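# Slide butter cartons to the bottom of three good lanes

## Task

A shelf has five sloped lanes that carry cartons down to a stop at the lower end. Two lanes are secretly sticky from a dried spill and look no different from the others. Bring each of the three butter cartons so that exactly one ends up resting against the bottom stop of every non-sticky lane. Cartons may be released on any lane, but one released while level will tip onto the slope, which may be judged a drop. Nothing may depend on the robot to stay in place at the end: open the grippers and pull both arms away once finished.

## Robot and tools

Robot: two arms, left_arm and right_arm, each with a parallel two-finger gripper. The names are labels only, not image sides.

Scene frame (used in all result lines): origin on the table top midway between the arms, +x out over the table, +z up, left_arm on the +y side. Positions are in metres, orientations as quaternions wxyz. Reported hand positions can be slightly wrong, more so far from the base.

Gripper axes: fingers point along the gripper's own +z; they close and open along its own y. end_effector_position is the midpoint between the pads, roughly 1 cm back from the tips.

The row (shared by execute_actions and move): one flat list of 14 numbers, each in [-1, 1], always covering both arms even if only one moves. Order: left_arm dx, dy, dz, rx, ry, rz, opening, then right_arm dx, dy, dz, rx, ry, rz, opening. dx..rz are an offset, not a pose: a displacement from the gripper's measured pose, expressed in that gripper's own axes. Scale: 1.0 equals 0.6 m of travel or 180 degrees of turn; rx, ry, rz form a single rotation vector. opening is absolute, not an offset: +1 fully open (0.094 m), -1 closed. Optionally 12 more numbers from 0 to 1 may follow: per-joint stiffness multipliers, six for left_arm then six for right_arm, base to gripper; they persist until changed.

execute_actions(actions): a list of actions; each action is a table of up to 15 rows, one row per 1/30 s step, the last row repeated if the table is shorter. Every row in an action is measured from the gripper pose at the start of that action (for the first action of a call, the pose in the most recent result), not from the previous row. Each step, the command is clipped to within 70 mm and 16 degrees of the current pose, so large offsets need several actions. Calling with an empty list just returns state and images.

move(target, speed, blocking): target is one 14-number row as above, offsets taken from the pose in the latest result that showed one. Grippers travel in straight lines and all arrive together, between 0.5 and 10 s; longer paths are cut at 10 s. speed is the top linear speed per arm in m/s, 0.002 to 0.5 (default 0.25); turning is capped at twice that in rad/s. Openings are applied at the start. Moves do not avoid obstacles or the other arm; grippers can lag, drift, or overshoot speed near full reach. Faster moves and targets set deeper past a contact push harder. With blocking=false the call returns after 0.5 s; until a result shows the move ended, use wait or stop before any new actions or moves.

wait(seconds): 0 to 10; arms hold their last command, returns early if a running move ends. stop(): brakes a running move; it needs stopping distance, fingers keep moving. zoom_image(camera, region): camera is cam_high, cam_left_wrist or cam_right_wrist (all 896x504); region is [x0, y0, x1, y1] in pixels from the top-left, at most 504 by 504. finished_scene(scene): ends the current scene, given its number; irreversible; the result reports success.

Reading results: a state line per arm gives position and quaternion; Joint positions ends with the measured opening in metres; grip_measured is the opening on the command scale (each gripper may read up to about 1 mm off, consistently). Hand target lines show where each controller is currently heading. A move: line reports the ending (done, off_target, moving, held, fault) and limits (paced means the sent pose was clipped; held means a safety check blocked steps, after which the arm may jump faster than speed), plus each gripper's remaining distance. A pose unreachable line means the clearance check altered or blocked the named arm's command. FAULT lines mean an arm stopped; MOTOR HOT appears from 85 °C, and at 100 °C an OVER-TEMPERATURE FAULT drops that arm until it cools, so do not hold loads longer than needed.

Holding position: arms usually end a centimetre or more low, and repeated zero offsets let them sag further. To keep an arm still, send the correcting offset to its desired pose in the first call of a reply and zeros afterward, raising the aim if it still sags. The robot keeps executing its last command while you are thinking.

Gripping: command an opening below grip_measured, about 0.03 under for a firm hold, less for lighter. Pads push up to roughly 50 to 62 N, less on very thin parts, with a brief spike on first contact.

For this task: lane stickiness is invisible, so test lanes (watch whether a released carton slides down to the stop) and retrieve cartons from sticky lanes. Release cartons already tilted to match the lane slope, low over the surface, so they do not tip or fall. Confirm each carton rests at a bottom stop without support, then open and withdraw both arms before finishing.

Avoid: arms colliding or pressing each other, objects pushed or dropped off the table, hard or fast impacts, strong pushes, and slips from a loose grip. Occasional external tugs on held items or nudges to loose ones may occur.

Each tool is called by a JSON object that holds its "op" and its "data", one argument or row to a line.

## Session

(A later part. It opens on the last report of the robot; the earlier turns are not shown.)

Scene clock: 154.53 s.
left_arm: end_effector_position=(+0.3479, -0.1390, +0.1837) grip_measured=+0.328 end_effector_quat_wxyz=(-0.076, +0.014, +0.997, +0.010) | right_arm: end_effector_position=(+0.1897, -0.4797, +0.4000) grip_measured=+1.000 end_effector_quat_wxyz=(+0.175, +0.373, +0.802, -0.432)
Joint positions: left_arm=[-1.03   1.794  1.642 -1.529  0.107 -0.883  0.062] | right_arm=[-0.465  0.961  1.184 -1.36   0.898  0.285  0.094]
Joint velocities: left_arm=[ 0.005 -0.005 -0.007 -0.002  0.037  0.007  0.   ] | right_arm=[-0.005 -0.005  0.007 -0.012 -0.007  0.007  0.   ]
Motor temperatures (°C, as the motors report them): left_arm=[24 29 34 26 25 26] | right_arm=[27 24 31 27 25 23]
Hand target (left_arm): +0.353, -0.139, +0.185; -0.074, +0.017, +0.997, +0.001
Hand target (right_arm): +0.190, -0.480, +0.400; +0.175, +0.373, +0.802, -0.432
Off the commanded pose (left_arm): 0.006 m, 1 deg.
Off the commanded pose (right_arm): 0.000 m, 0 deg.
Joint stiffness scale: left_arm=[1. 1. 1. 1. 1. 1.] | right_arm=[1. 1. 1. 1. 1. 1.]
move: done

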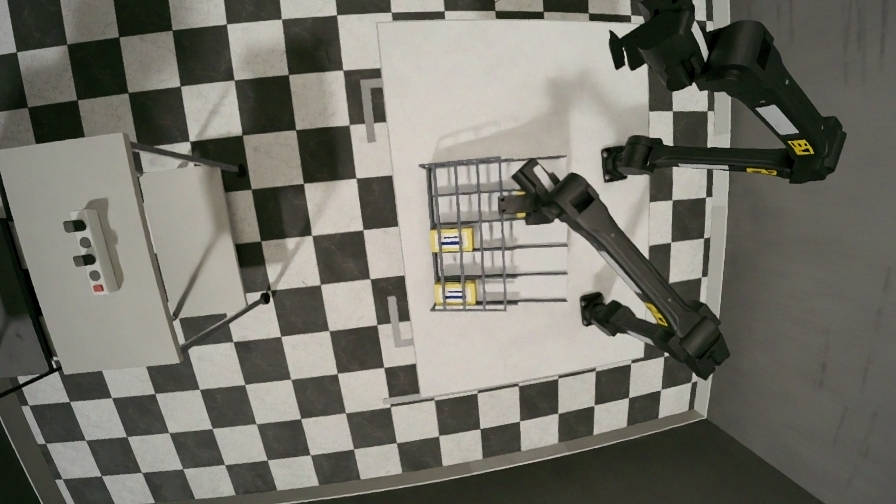

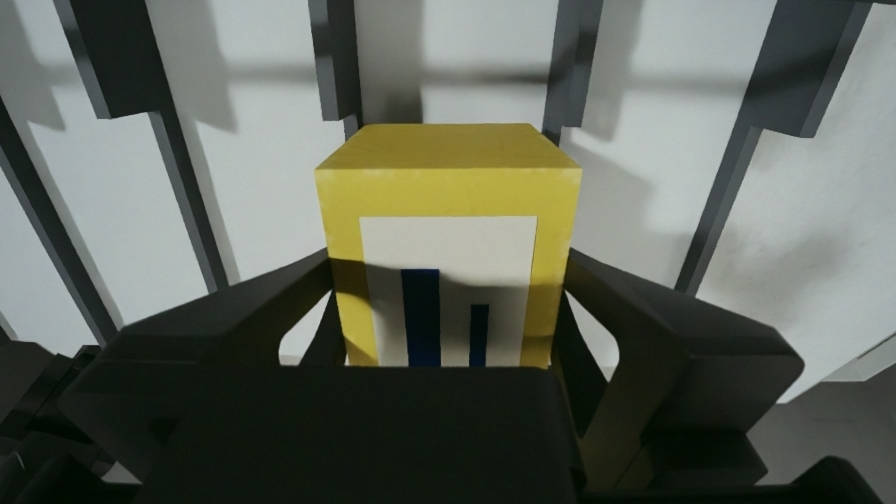

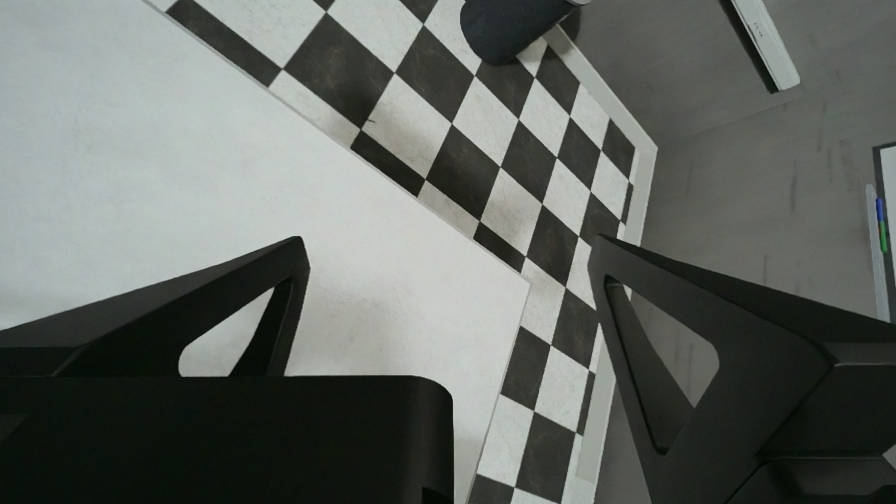

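{"op": "move", "data": {
  "target": [0,-0.003,0.042,0,0,0,0.28,0,0,0,0,0,0,1],
  "speed": 0.02
}}

{"op": "move", "data": {
  "target": [0,0,0,0,0,0,0.65,0,0,0,0,0,0,1]
}}

{"op": "wait", "data": {
  "seconds": 1
}}

Scene clock: 160.40 s.
left_arm: end_effector_position=(+0.3465, -0.1365, +0.1632) grip_measured=+0.328 end_effector_quat_wxyz=(-0.076, +0.014, +0.997, +0.012) | right_arm: end_effector_position=(+0.1897, -0.4797, +0.4000) grip_measured=+1.000 end_effector_quat_wxyz=(+0.175, +0.373, +0.802, -0.432)
Joint positions: left_arm=[-1.03   1.799  1.595 -1.48   0.105 -0.883  0.062] | right_arm=[-0.465  0.961  1.184 -1.36   0.898  0.285  0.094]
Joint velocities: left_arm=[-0.005 -0.005  0.007 -0.012 -0.081  0.007  0.   ] | right_arm=[-0.005 -0.024  0.002 -0.007  0.037 -0.007  0.   ]
Motor temperatures (°C, as the motors report them): left_arm=[24 29 33 26 25 26] | right_arm=[27 24 31 27 25 23]
Hand target (left_arm): +0.344, -0.140, +0.159; -0.076, +0.014, +0.997, +0.010
Hand target (right_arm): +0.190, -0.480, +0.400; +0.175, +0.373, +0.802, -0.432
Off the commanded pose (left_arm): 0.006 m, 0 deg.
Off the commanded pose (right_arm): 0.000 m, 0 deg.
Joint stiffness scale: left_arm=[1. 1. 1. 1. 1. 1.] | right_arm=[1. 1. 1. 1. 1. 1.]
move: done

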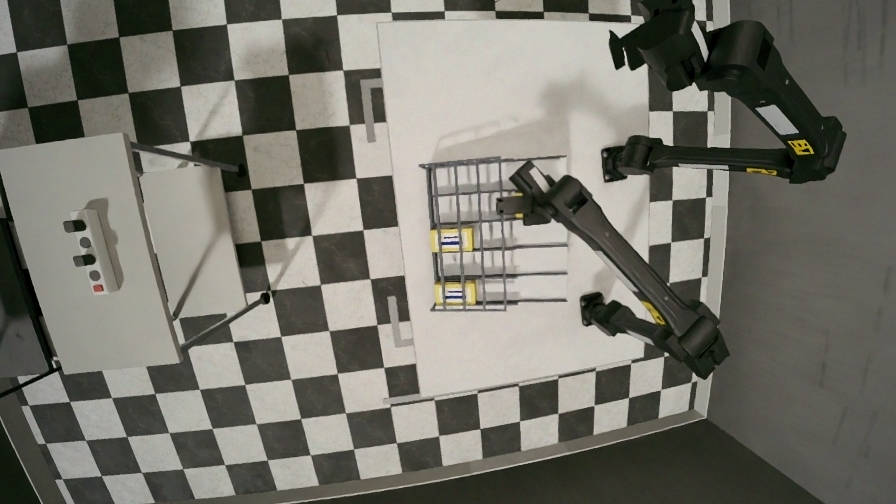

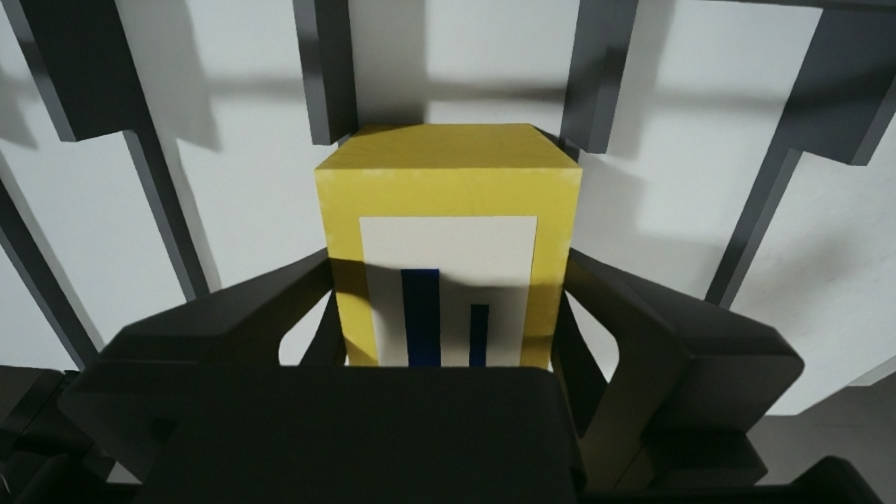

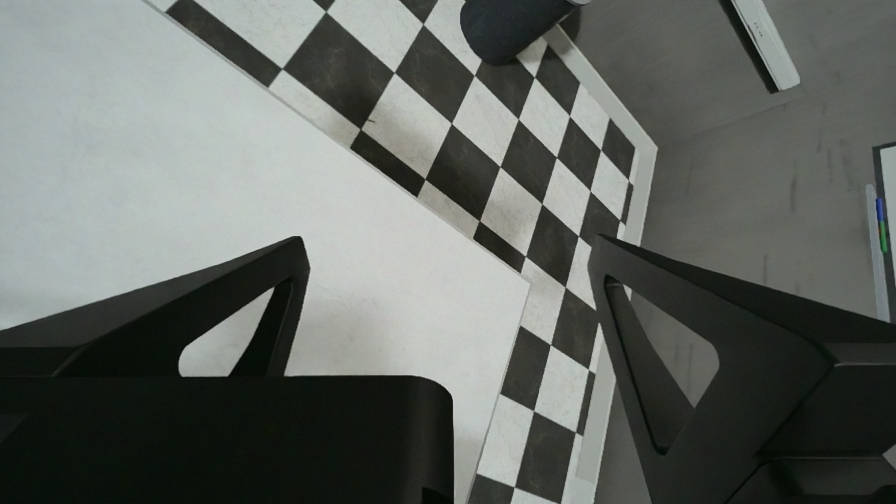

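Scene clock: 160.90 s.
left_arm: end_effector_position=(+0.3465, -0.1365, +0.1634) grip_measured=+0.647 end_effector_quat_wxyz=(-0.076, +0.014, +0.997, +0.012) | right_arm: end_effector_position=(+0.1897, -0.4797, +0.4000) grip_measured=+1.000 end_effector_quat_wxyz=(+0.175, +0.373, +0.802, -0.432)
Joint positions: left_arm=[-1.03   1.799  1.595 -1.48   0.105 -0.883  0.077] | right_arm=[-0.465  0.961  1.184 -1.36   0.898  0.285  0.094]
Joint velocities: left_arm=[ 0.015  0.005 -0.007  0.002  0.037  0.007 -0.   ] | right_arm=[-0.005 -0.005  0.002 -0.002 -0.095  0.022  0.   ]
Motor temperatures (°C, as the motors report them): left_arm=[24 29 33 26 25 26] | right_arm=[27 24 31 27 25 23]
Hand target (left_arm): +0.346, -0.136, +0.163; -0.076, +0.014, +0.997, +0.012
Hand target (right_arm): +0.190, -0.480, +0.400; +0.175, +0.373, +0.802, -0.432
Off the commanded pose (left_arm): 0.000 m, 0 deg.
Off the commanded pose (right_arm): 0.000 m, 0 deg.
Joint stiffness scale: left_arm=[1. 1. 1. 1. 1. 1.] | right_arm=[1. 1. 1. 1. 1. 1.]
move: done

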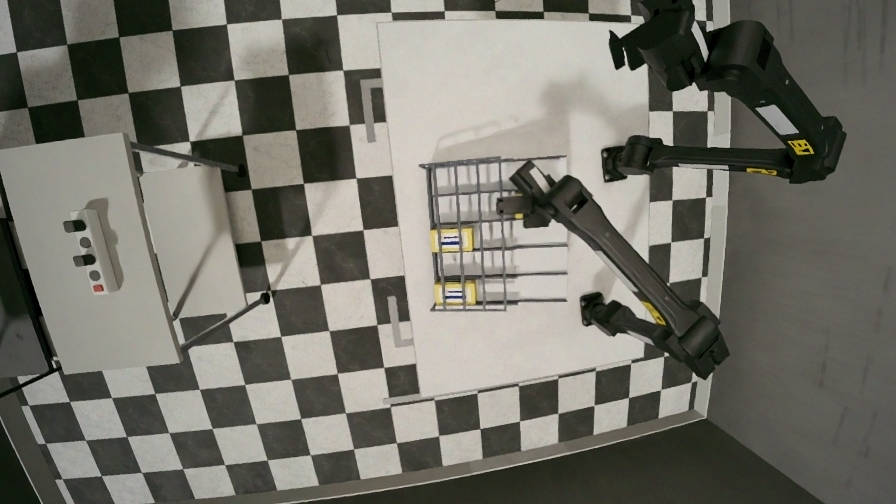

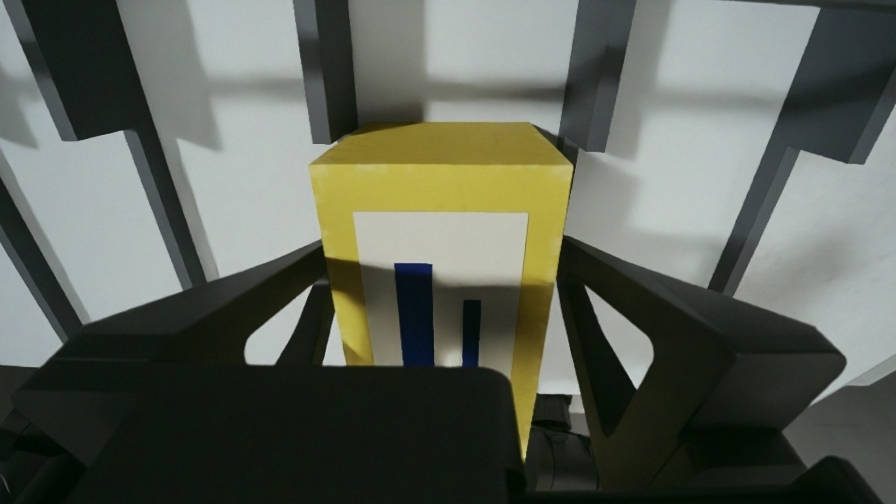

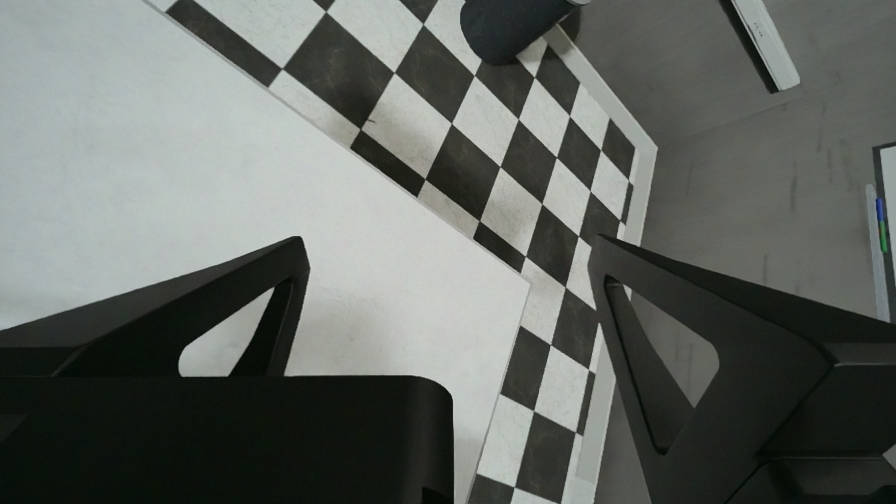

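Scene clock: 161.90 s.
left_arm: end_effector_position=(+0.3465, -0.1365, +0.1634) grip_measured=+0.647 end_effector_quat_wxyz=(-0.076, +0.014, +0.997, +0.012) | right_arm: end_effector_position=(+0.1897, -0.4797, +0.4000) grip_measured=+1.000 end_effector_quat_wxyz=(+0.175, +0.373, +0.802, -0.432)
Joint positions: left_arm=[-1.03   1.799  1.595 -1.48   0.105 -0.883  0.077] | right_arm=[-0.465  0.961  1.184 -1.36   0.898  0.285  0.094]
Joint velocities: left_arm=[ 0.005 -0.005  0.002  0.007  0.007  0.037  0.   ] | right_arm=[ 0.005 -0.005  0.002  0.002  0.007  0.037  0.   ]
Motor temperatures (°C, as the motors report them): left_arm=[24 29 33 26 25 26] | right_arm=[27 24 31 27 25 23]
Hand target (left_arm): +0.346, -0.136, +0.163; -0.076, +0.014, +0.997, +0.012
Hand target (right_arm): +0.190, -0.480, +0.400; +0.175, +0.373, +0.802, -0.432
Off the commanded pose (left_arm): 0.000 m, 0 deg.
Off the commanded pose (right_arm): 0.000 m, 0 deg.
Joint stiffness scale: left_arm=[1. 1. 1. 1. 1. 1.] | right_arm=[1. 1. 1. 1. 1. 1.]
wait: 1.00 s; at rest by 0.17 s

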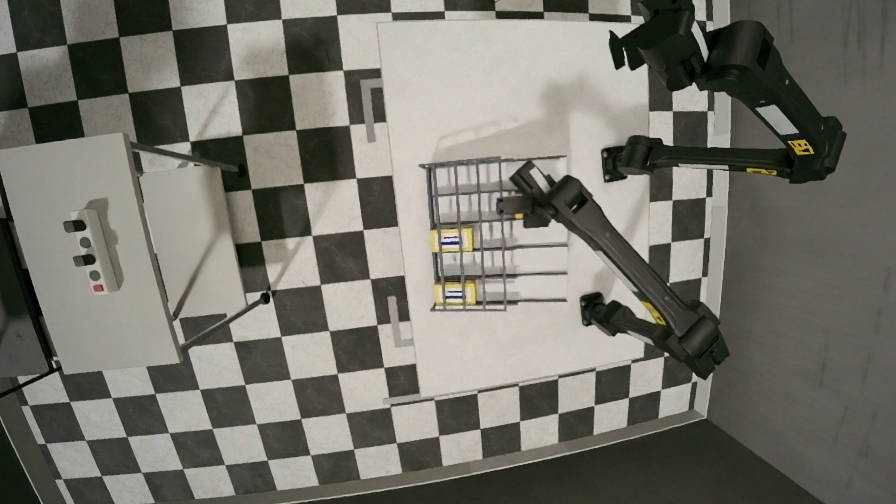

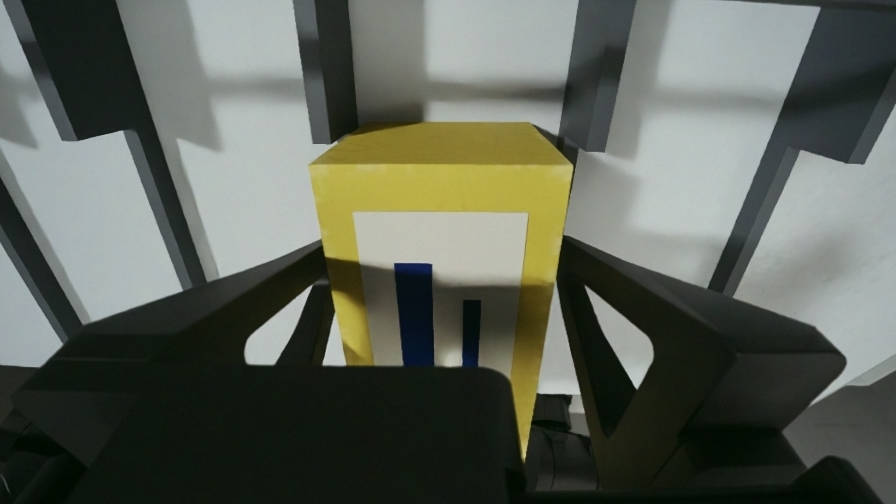

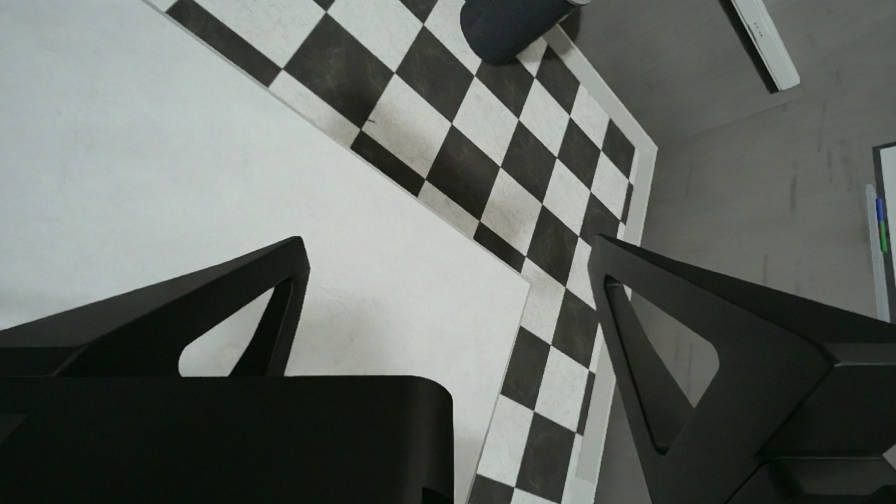

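This lane is sticky too, so the carton goes to lane 5.

{"op": "move", "data": {
  "target": [0,0,0,0,0,0,0.28,0,0,0,0,0,0,1]
}}

{"op": "move", "data": {
  "target": [0,0,-0.14,0,0,0,0.28,0,0,0,0,0,0,1],
  "speed": 0.1
}}

{"op": "move", "data": {
  "target": [-0.02,-0.17,-0.05,0,-0.01,0,0.28,0,0,0,0,0,0,1],
  "speed": 0.1
}}

Scene clock: 165.47 s.
left_arm: end_effector_position=(+0.3469, -0.1359, +0.1637) grip_measured=+0.329 end_effector_quat_wxyz=(-0.075, +0.014, +0.997, +0.013) | right_arm: end_effector_position=(+0.1897, -0.4797, +0.4000) grip_measured=+1.000 end_effector_quat_wxyz=(+0.175, +0.373, +0.802, -0.432)
Joint positions: left_arm=[-1.03   1.798  1.595 -1.481  0.101 -0.883  0.062] | right_arm=[-0.465  0.961  1.184 -1.36   0.898  0.285  0.094]
Joint velocities: left_arm=[ 0.005  0.005 -0.017 -0.007  0.037  0.022 -0.   ] | right_arm=[-0.015 -0.005 -0.002 -0.002 -0.051 -0.007  0.   ]
Motor temperatures (°C, as the motors report them): left_arm=[24 29 33 26 25 26] | right_arm=[27 24 31 27 25 23]
Hand target (left_arm): +0.346, -0.137, +0.164; -0.076, +0.014, +0.997, +0.012
Hand target (right_arm): +0.190, -0.480, +0.400; +0.175, +0.373, +0.802, -0.432
Off the commanded pose (left_arm): 0.001 m, 0 deg.
Off the commanded pose (right_arm): 0.000 m, 0 deg.
Joint stiffness scale: left_arm=[1. 1. 1. 1. 1. 1.] | right_arm=[1. 1. 1. 1. 1. 1.]
move: done

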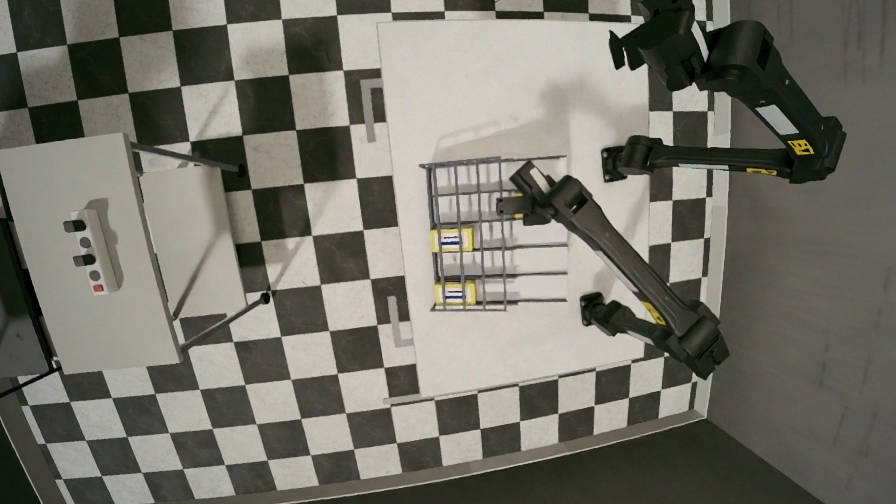

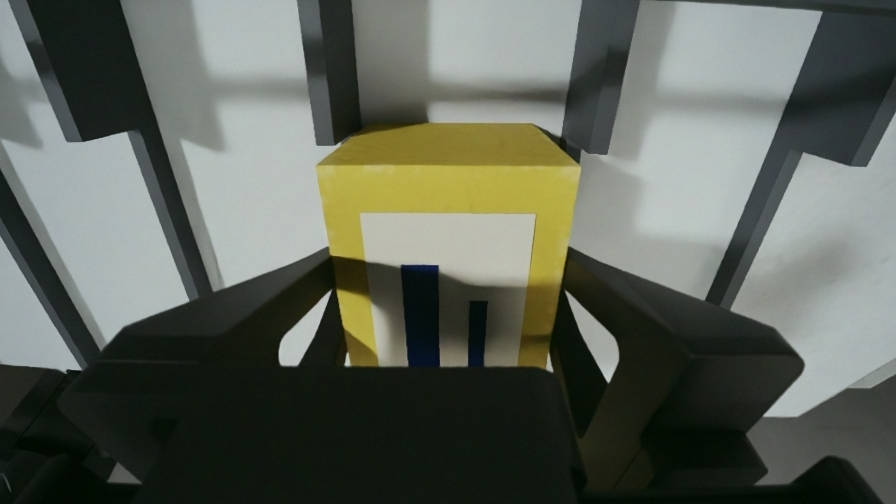

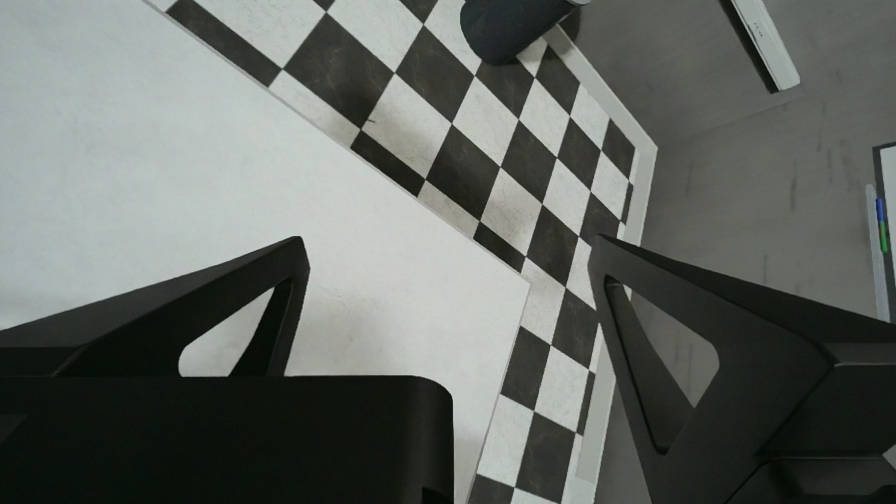

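Scene clock: 166.67 s.
left_arm: end_effector_position=(+0.3488, -0.1322, +0.2183) grip_measured=+0.329 end_effector_quat_wxyz=(-0.084, +0.011, +0.996, +0.029) | right_arm: end_effector_position=(+0.1897, -0.4797, +0.4000) grip_measured=+1.000 end_effector_quat_wxyz=(+0.175, +0.373, +0.802, -0.432)
Joint positions: left_arm=[-1.025  1.798  1.737 -1.66   0.096 -0.881  0.062] | right_arm=[-0.465  0.961  1.184 -1.36   0.898  0.285  0.094]
Joint velocities: left_arm=[ 0.005 -0.015 -0.002 -0.032 -0.022 -0.022  0.   ] | right_arm=[ 0.005 -0.005 -0.002 -0.007 -0.007 -0.037  0.   ]
Motor temperatures (°C, as the motors report them): left_arm=[24 30 33 26 25 26] | right_arm=[27 24 31 27 25 23]
Hand target (left_arm): +0.359, -0.137, +0.246; -0.070, +0.013, +0.997, +0.008
Hand target (right_arm): +0.190, -0.480, +0.400; +0.175, +0.373, +0.802, -0.432
Off the commanded pose (left_arm): 0.031 m, 2 deg.
Off the commanded pose (right_arm): 0.000 m, 0 deg.
Joint stiffness scale: left_arm=[1. 1. 1. 1. 1. 1.] | right_arm=[1. 1. 1. 1. 1. 1.]
joint sent to its limit (left arm) — the command would take joint 4 (wrist pitch) past its lower limit, so that joint was sent only as far as its limit.
move: off_target (left_arm)

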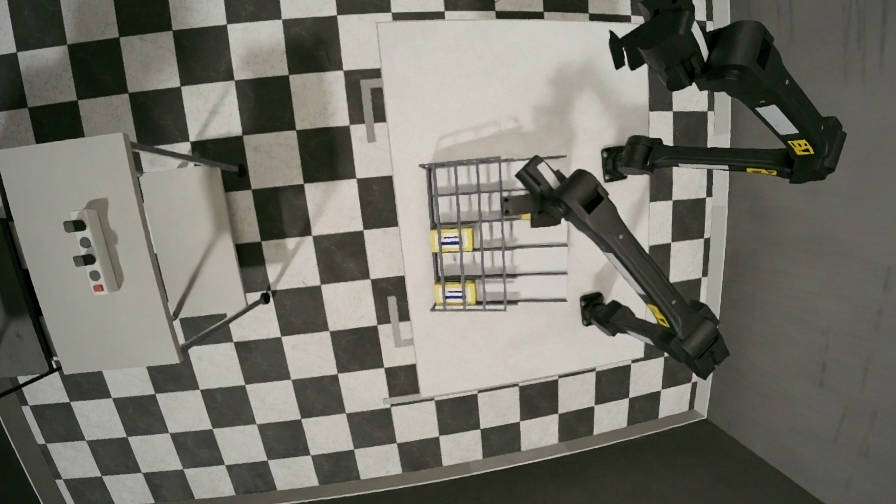

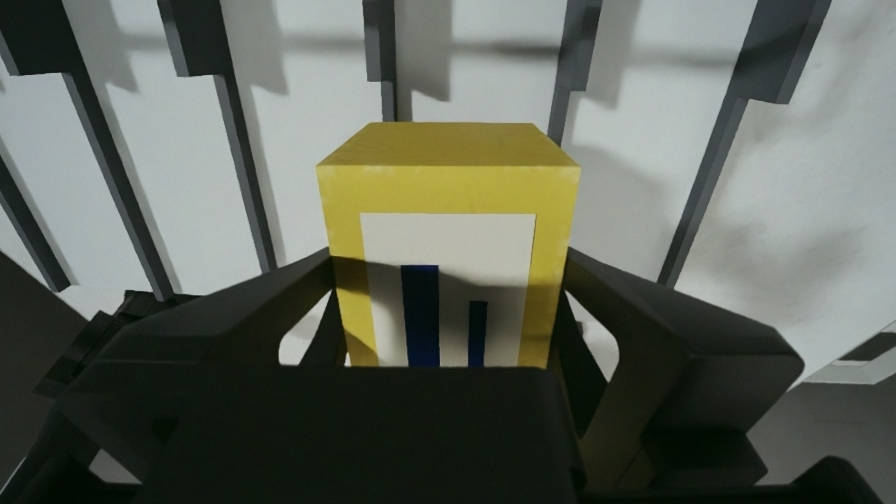

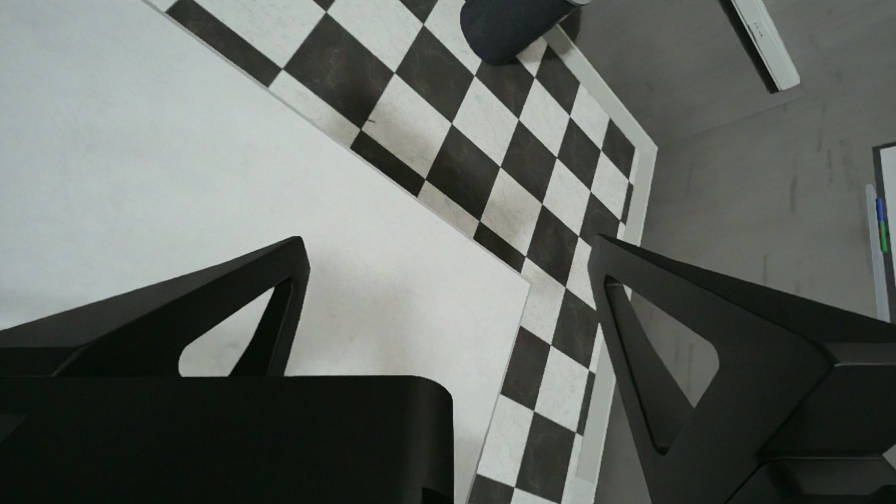

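Scene clock: 168.17 s.
left_arm: end_effector_position=(+0.3590, -0.2227, +0.2078) grip_measured=+0.329 end_effector_quat_wxyz=(-0.058, +0.014, +0.998, +0.012) | right_arm: end_effector_position=(+0.1897, -0.4797, +0.4000) grip_measured=+1.000 end_effector_quat_wxyz=(+0.175, +0.373, +0.802, -0.432)
Joint positions: left_arm=[-1.108  1.989  1.997 -1.664  0.083 -0.963  0.062] | right_arm=[-0.465  0.961  1.184 -1.36   0.898  0.285  0.094]
Joint velocities: left_arm=[-0.005 -0.005 -0.007  0.007 -0.051 -0.037 -0.   ] | right_arm=[-0.005 -0.005  0.007  0.002 -0.037  0.007  0.   ]
Motor temperatures (°C, as the motors report them): left_arm=[24 30 33 26 25 26] | right_arm=[27 24 31 27 25 23]
Hand target (left_arm): +0.361, -0.234, +0.239; -0.043, +0.010, +0.999, -0.012
Hand target (right_arm): +0.190, -0.480, +0.400; +0.175, +0.373, +0.802, -0.432
Off the commanded pose (left_arm): 0.035 m, 2 deg.
Off the commanded pose (right_arm): 0.000 m, 0 deg.
Joint stiffness scale: left_arm=[1. 1. 1. 1. 1. 1.] | right_arm=[1. 1. 1. 1. 1. 1.]
joint sent to its limit (left arm) — the command would take joint 4 (wrist pitch) past its lower limit, so that joint was sent only as far as its limit.
move: off_target (left_arm)

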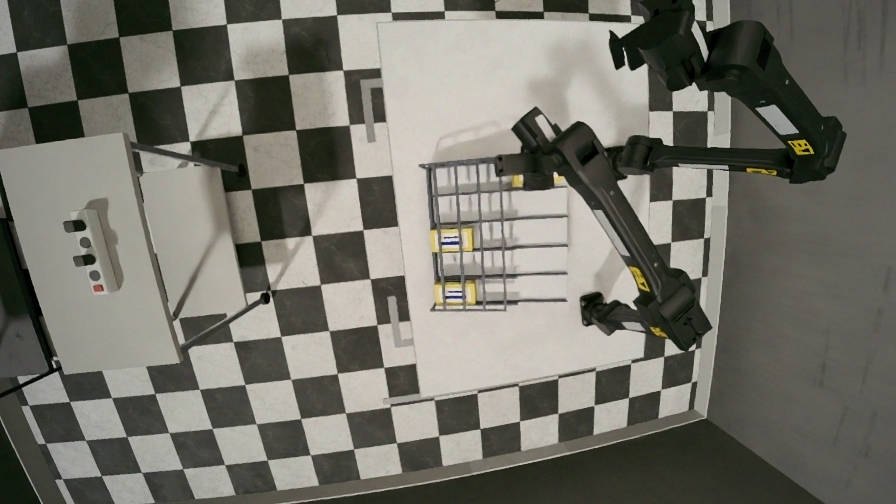

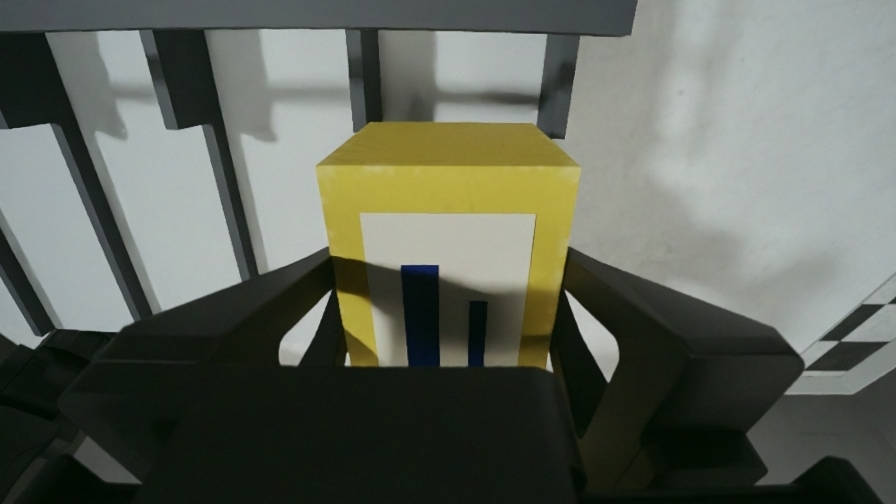

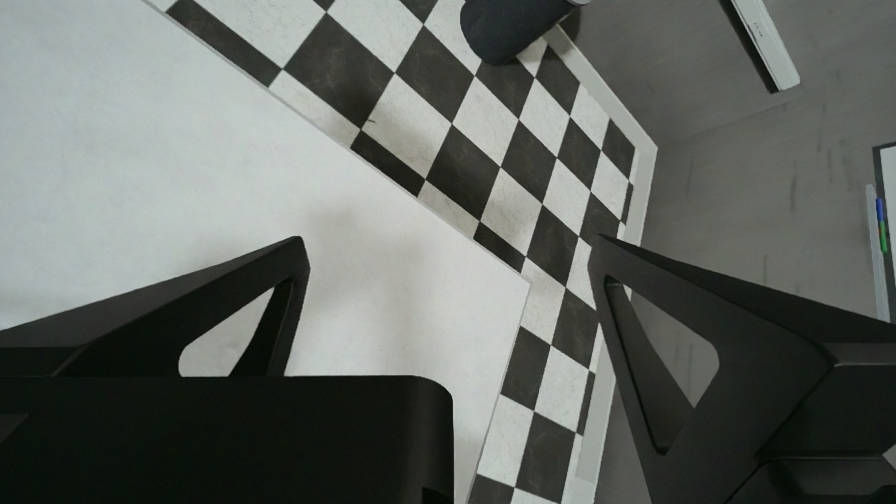

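{"op": "move", "data": {
  "target": [0.018,-0.012,0.046,0,0.011,0,0.28,0,0,0,0,0,0,1],
  "speed": 0.03
}}

Scene clock: 171.10 s.
left_arm: end_effector_position=(+0.3489, -0.2231, +0.1812) grip_measured=+0.329 end_effector_quat_wxyz=(-0.076, +0.016, +0.997, +0.018) | right_arm: end_effector_position=(+0.1897, -0.4797, +0.4000) grip_measured=+1.000 end_effector_quat_wxyz=(+0.175, +0.373, +0.802, -0.432)
Joint positions: left_arm=[-1.116  1.998  1.939 -1.627  0.107 -0.964  0.062] | right_arm=[-0.465  0.961  1.184 -1.36   0.898  0.285  0.094]
Joint velocities: left_arm=[-0.015 -0.015 -0.012  0.017 -0.007 -0.066 -0.   ] | right_arm=[ 0.005 -0.005 -0.007  0.002 -0.051 -0.066  0.   ]
Motor temperatures (°C, as the motors report them): left_arm=[24 30 34 26 25 26] | right_arm=[27 24 31 27 25 23]
Hand target (left_arm): +0.344, -0.229, +0.182; -0.075, +0.014, +0.997, +0.012
Hand target (right_arm): +0.190, -0.480, +0.400; +0.175, +0.373, +0.802, -0.432
Off the commanded pose (left_arm): 0.007 m, 1 deg.
Off the commanded pose (right_arm): 0.000 m, 0 deg.
Joint stiffness scale: left_arm=[1. 1. 1. 1. 1. 1.] | right_arm=[1. 1. 1. 1. 1. 1.]
move: done

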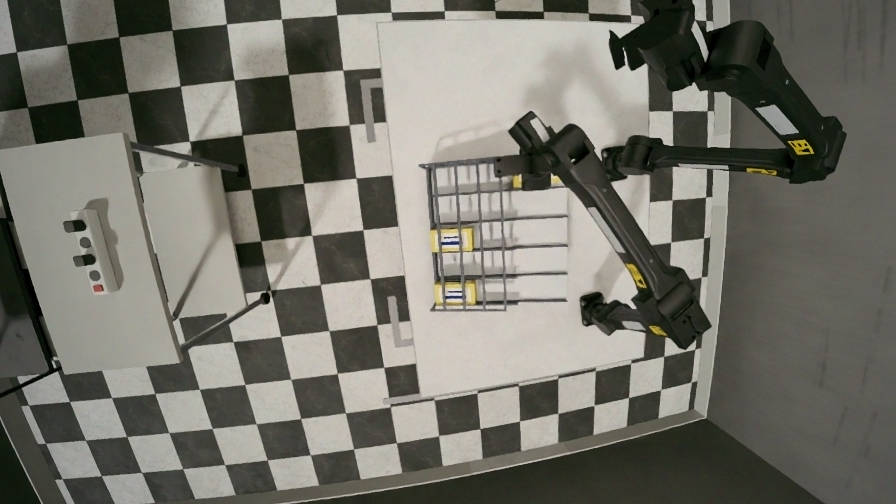

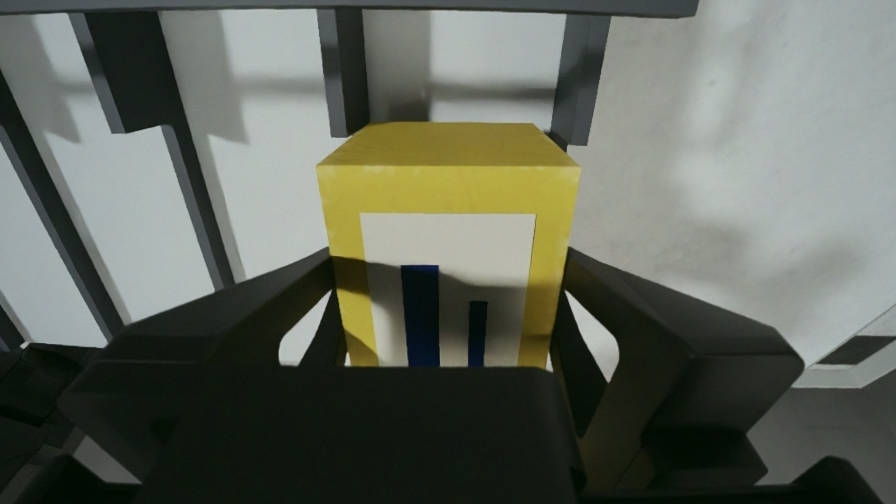

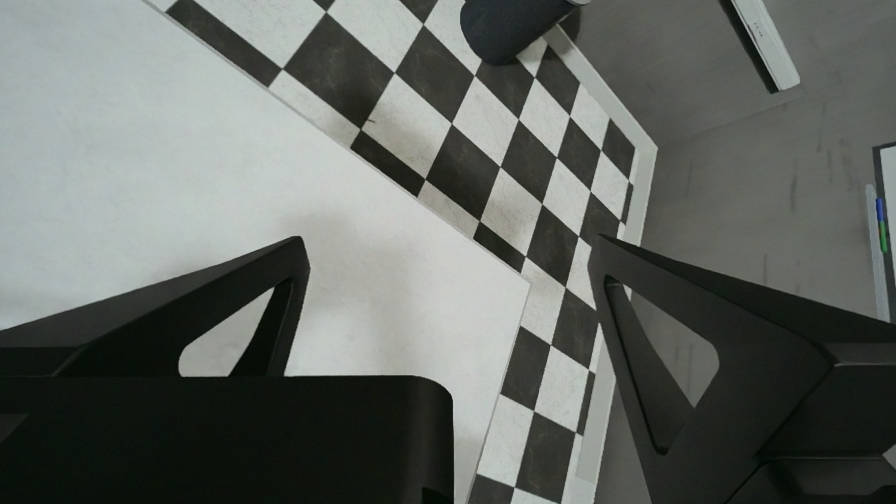

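{"op": "move", "data": {
  "target": [0,-0.015,0,0,0,0,0.28,0,0,0,0,0,0,1],
  "speed": 0.02
}}

{"op": "move", "data": {
  "target": [0,0,0.04,0,0,0,0.28,0,0,0,0,0,0,1],
  "speed": 0.02
}}

Scene clock: 174.63 s.
left_arm: end_effector_position=(+0.3498, -0.2238, +0.1670) grip_measured=+0.329 end_effector_quat_wxyz=(-0.082, +0.015, +0.996, +0.029) | right_arm: end_effector_position=(+0.1897, -0.4797, +0.4000) grip_measured=+1.000 end_effector_quat_wxyz=(+0.175, +0.373, +0.802, -0.432)
Joint positions: left_arm=[-1.116  2.023  1.939 -1.627  0.105 -0.964  0.062] | right_arm=[-0.465  0.961  1.184 -1.36   0.898  0.285  0.094]
Joint velocities: left_arm=[-0.015 -0.015 -0.002 -0.002  0.051 -0.037 -0.001] | right_arm=[ 0.005 -0.005 -0.007 -0.012  0.022 -0.037  0.   ]
Motor temperatures (°C, as the motors report them): left_arm=[24 30 34 26 25 26] | right_arm=[27 24 31 27 25 23]
Hand target (left_arm): +0.348, -0.232, +0.181; -0.076, +0.016, +0.997, +0.018
Hand target (right_arm): +0.190, -0.480, +0.400; +0.175, +0.373, +0.802, -0.432
Off the commanded pose (left_arm): 0.016 m, 1 deg.
Off the commanded pose (right_arm): 0.000 m, 0 deg.
Joint stiffness scale: left_arm=[1. 1. 1. 1. 1. 1.] | right_arm=[1. 1. 1. 1. 1. 1.]
move: off_target (left_arm)

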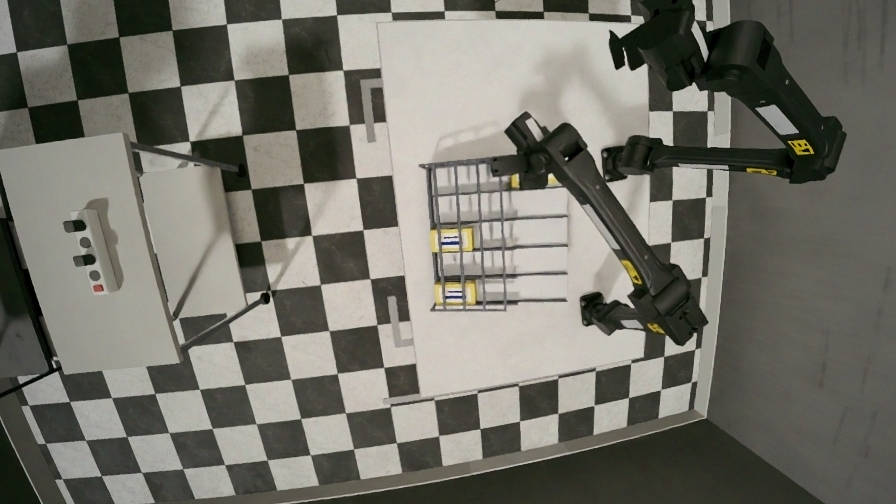

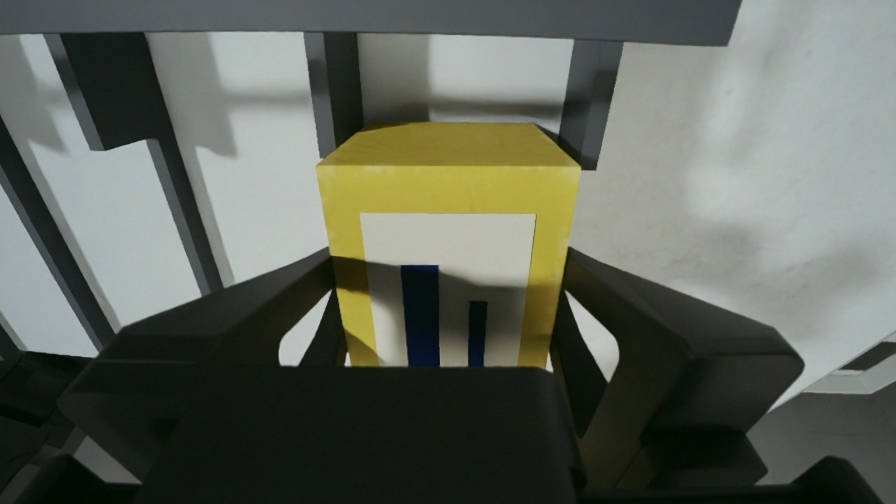

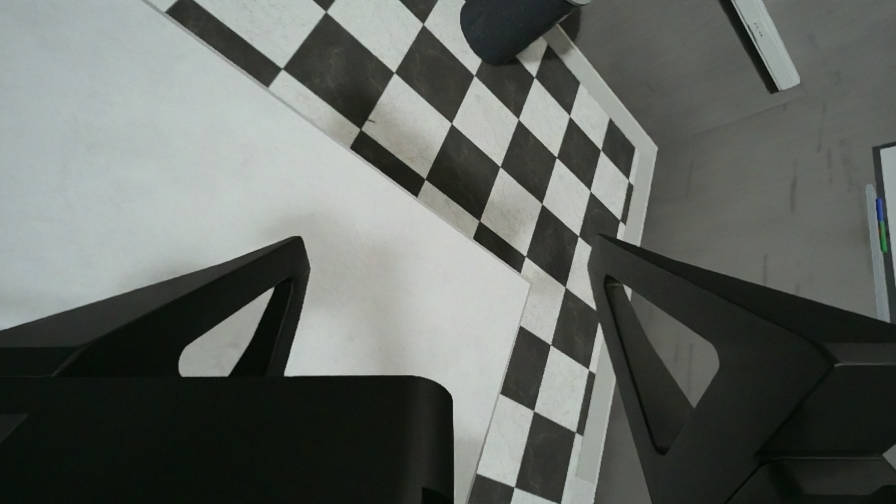

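Scene clock: 176.07 s.
left_arm: end_effector_position=(+0.3509, -0.2238, +0.1608) grip_measured=+0.329 end_effector_quat_wxyz=(-0.073, +0.016, +0.997, +0.019) | right_arm: end_effector_position=(+0.1897, -0.4797, +0.4000) grip_measured=+1.000 end_effector_quat_wxyz=(+0.175, +0.373, +0.802, -0.432)
Joint positions: left_arm=[-1.115  2.007  1.899 -1.576  0.101 -0.964  0.062] | right_arm=[-0.465  0.961  1.184 -1.36   0.898  0.285  0.094]
Joint velocities: left_arm=[ 0.005 -0.015  0.002  0.002  0.007  0.066  0.   ] | right_arm=[-0.005 -0.005 -0.002 -0.002  0.007  0.037  0.   ]
Motor temperatures (°C, as the motors report them): left_arm=[24 30 33 26 25 26] | right_arm=[27 24 31 27 25 23]
Hand target (left_arm): +0.346, -0.222, +0.144; -0.082, +0.015, +0.996, +0.029
Hand target (right_arm): +0.190, -0.480, +0.400; +0.175, +0.373, +0.802, -0.432
Off the commanded pose (left_arm): 0.018 m, 2 deg.
Off the commanded pose (right_arm): 0.000 m, 0 deg.
Joint stiffness scale: left_arm=[1. 1. 1. 1. 1. 1.] | right_arm=[1. 1. 1. 1. 1. 1.]
move: off_target (left_arm)

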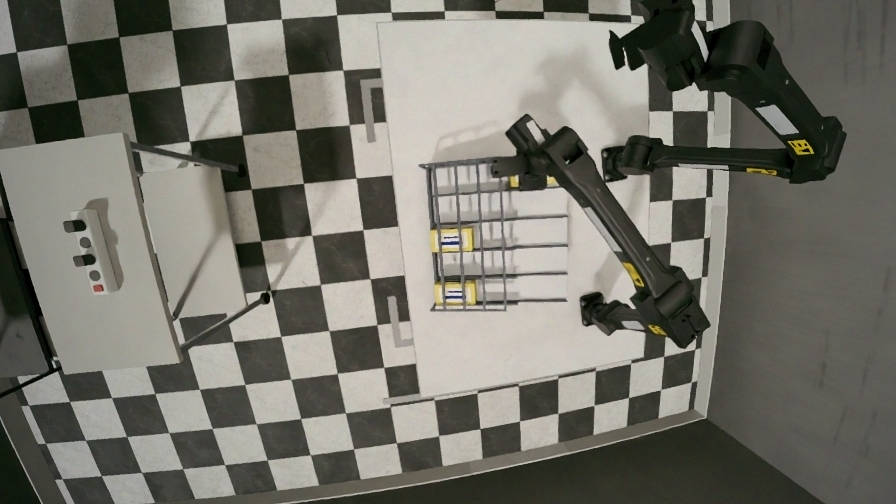

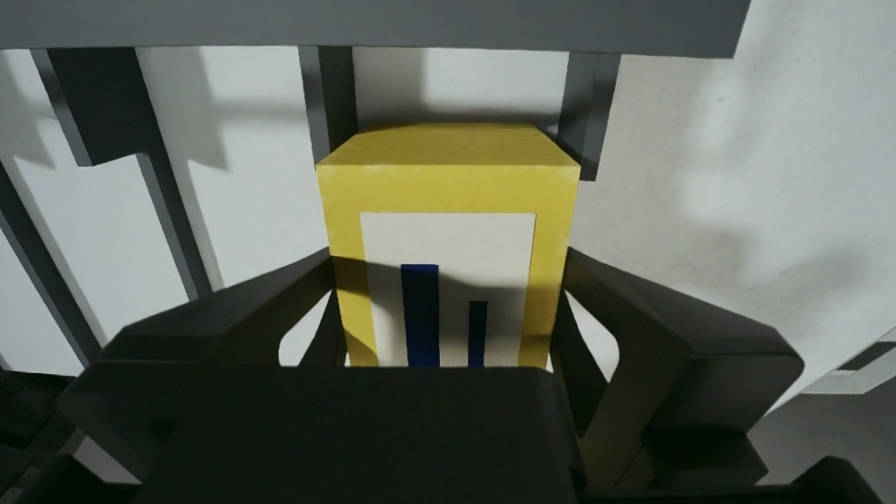

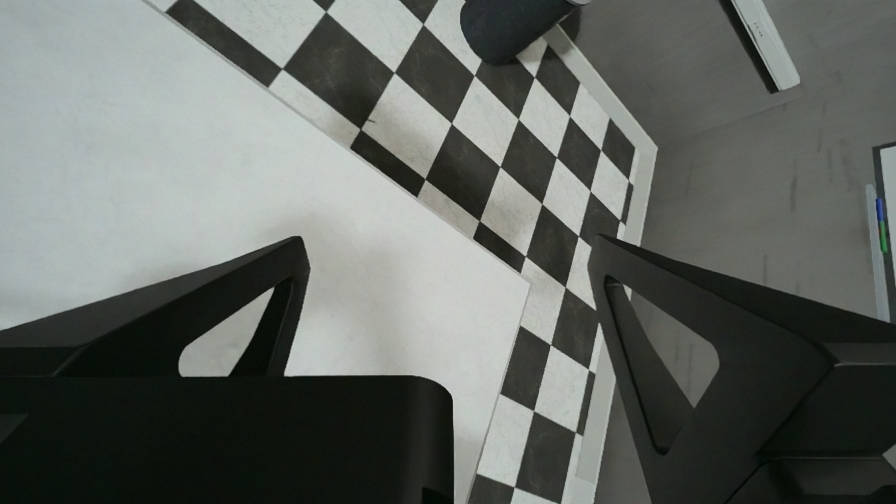

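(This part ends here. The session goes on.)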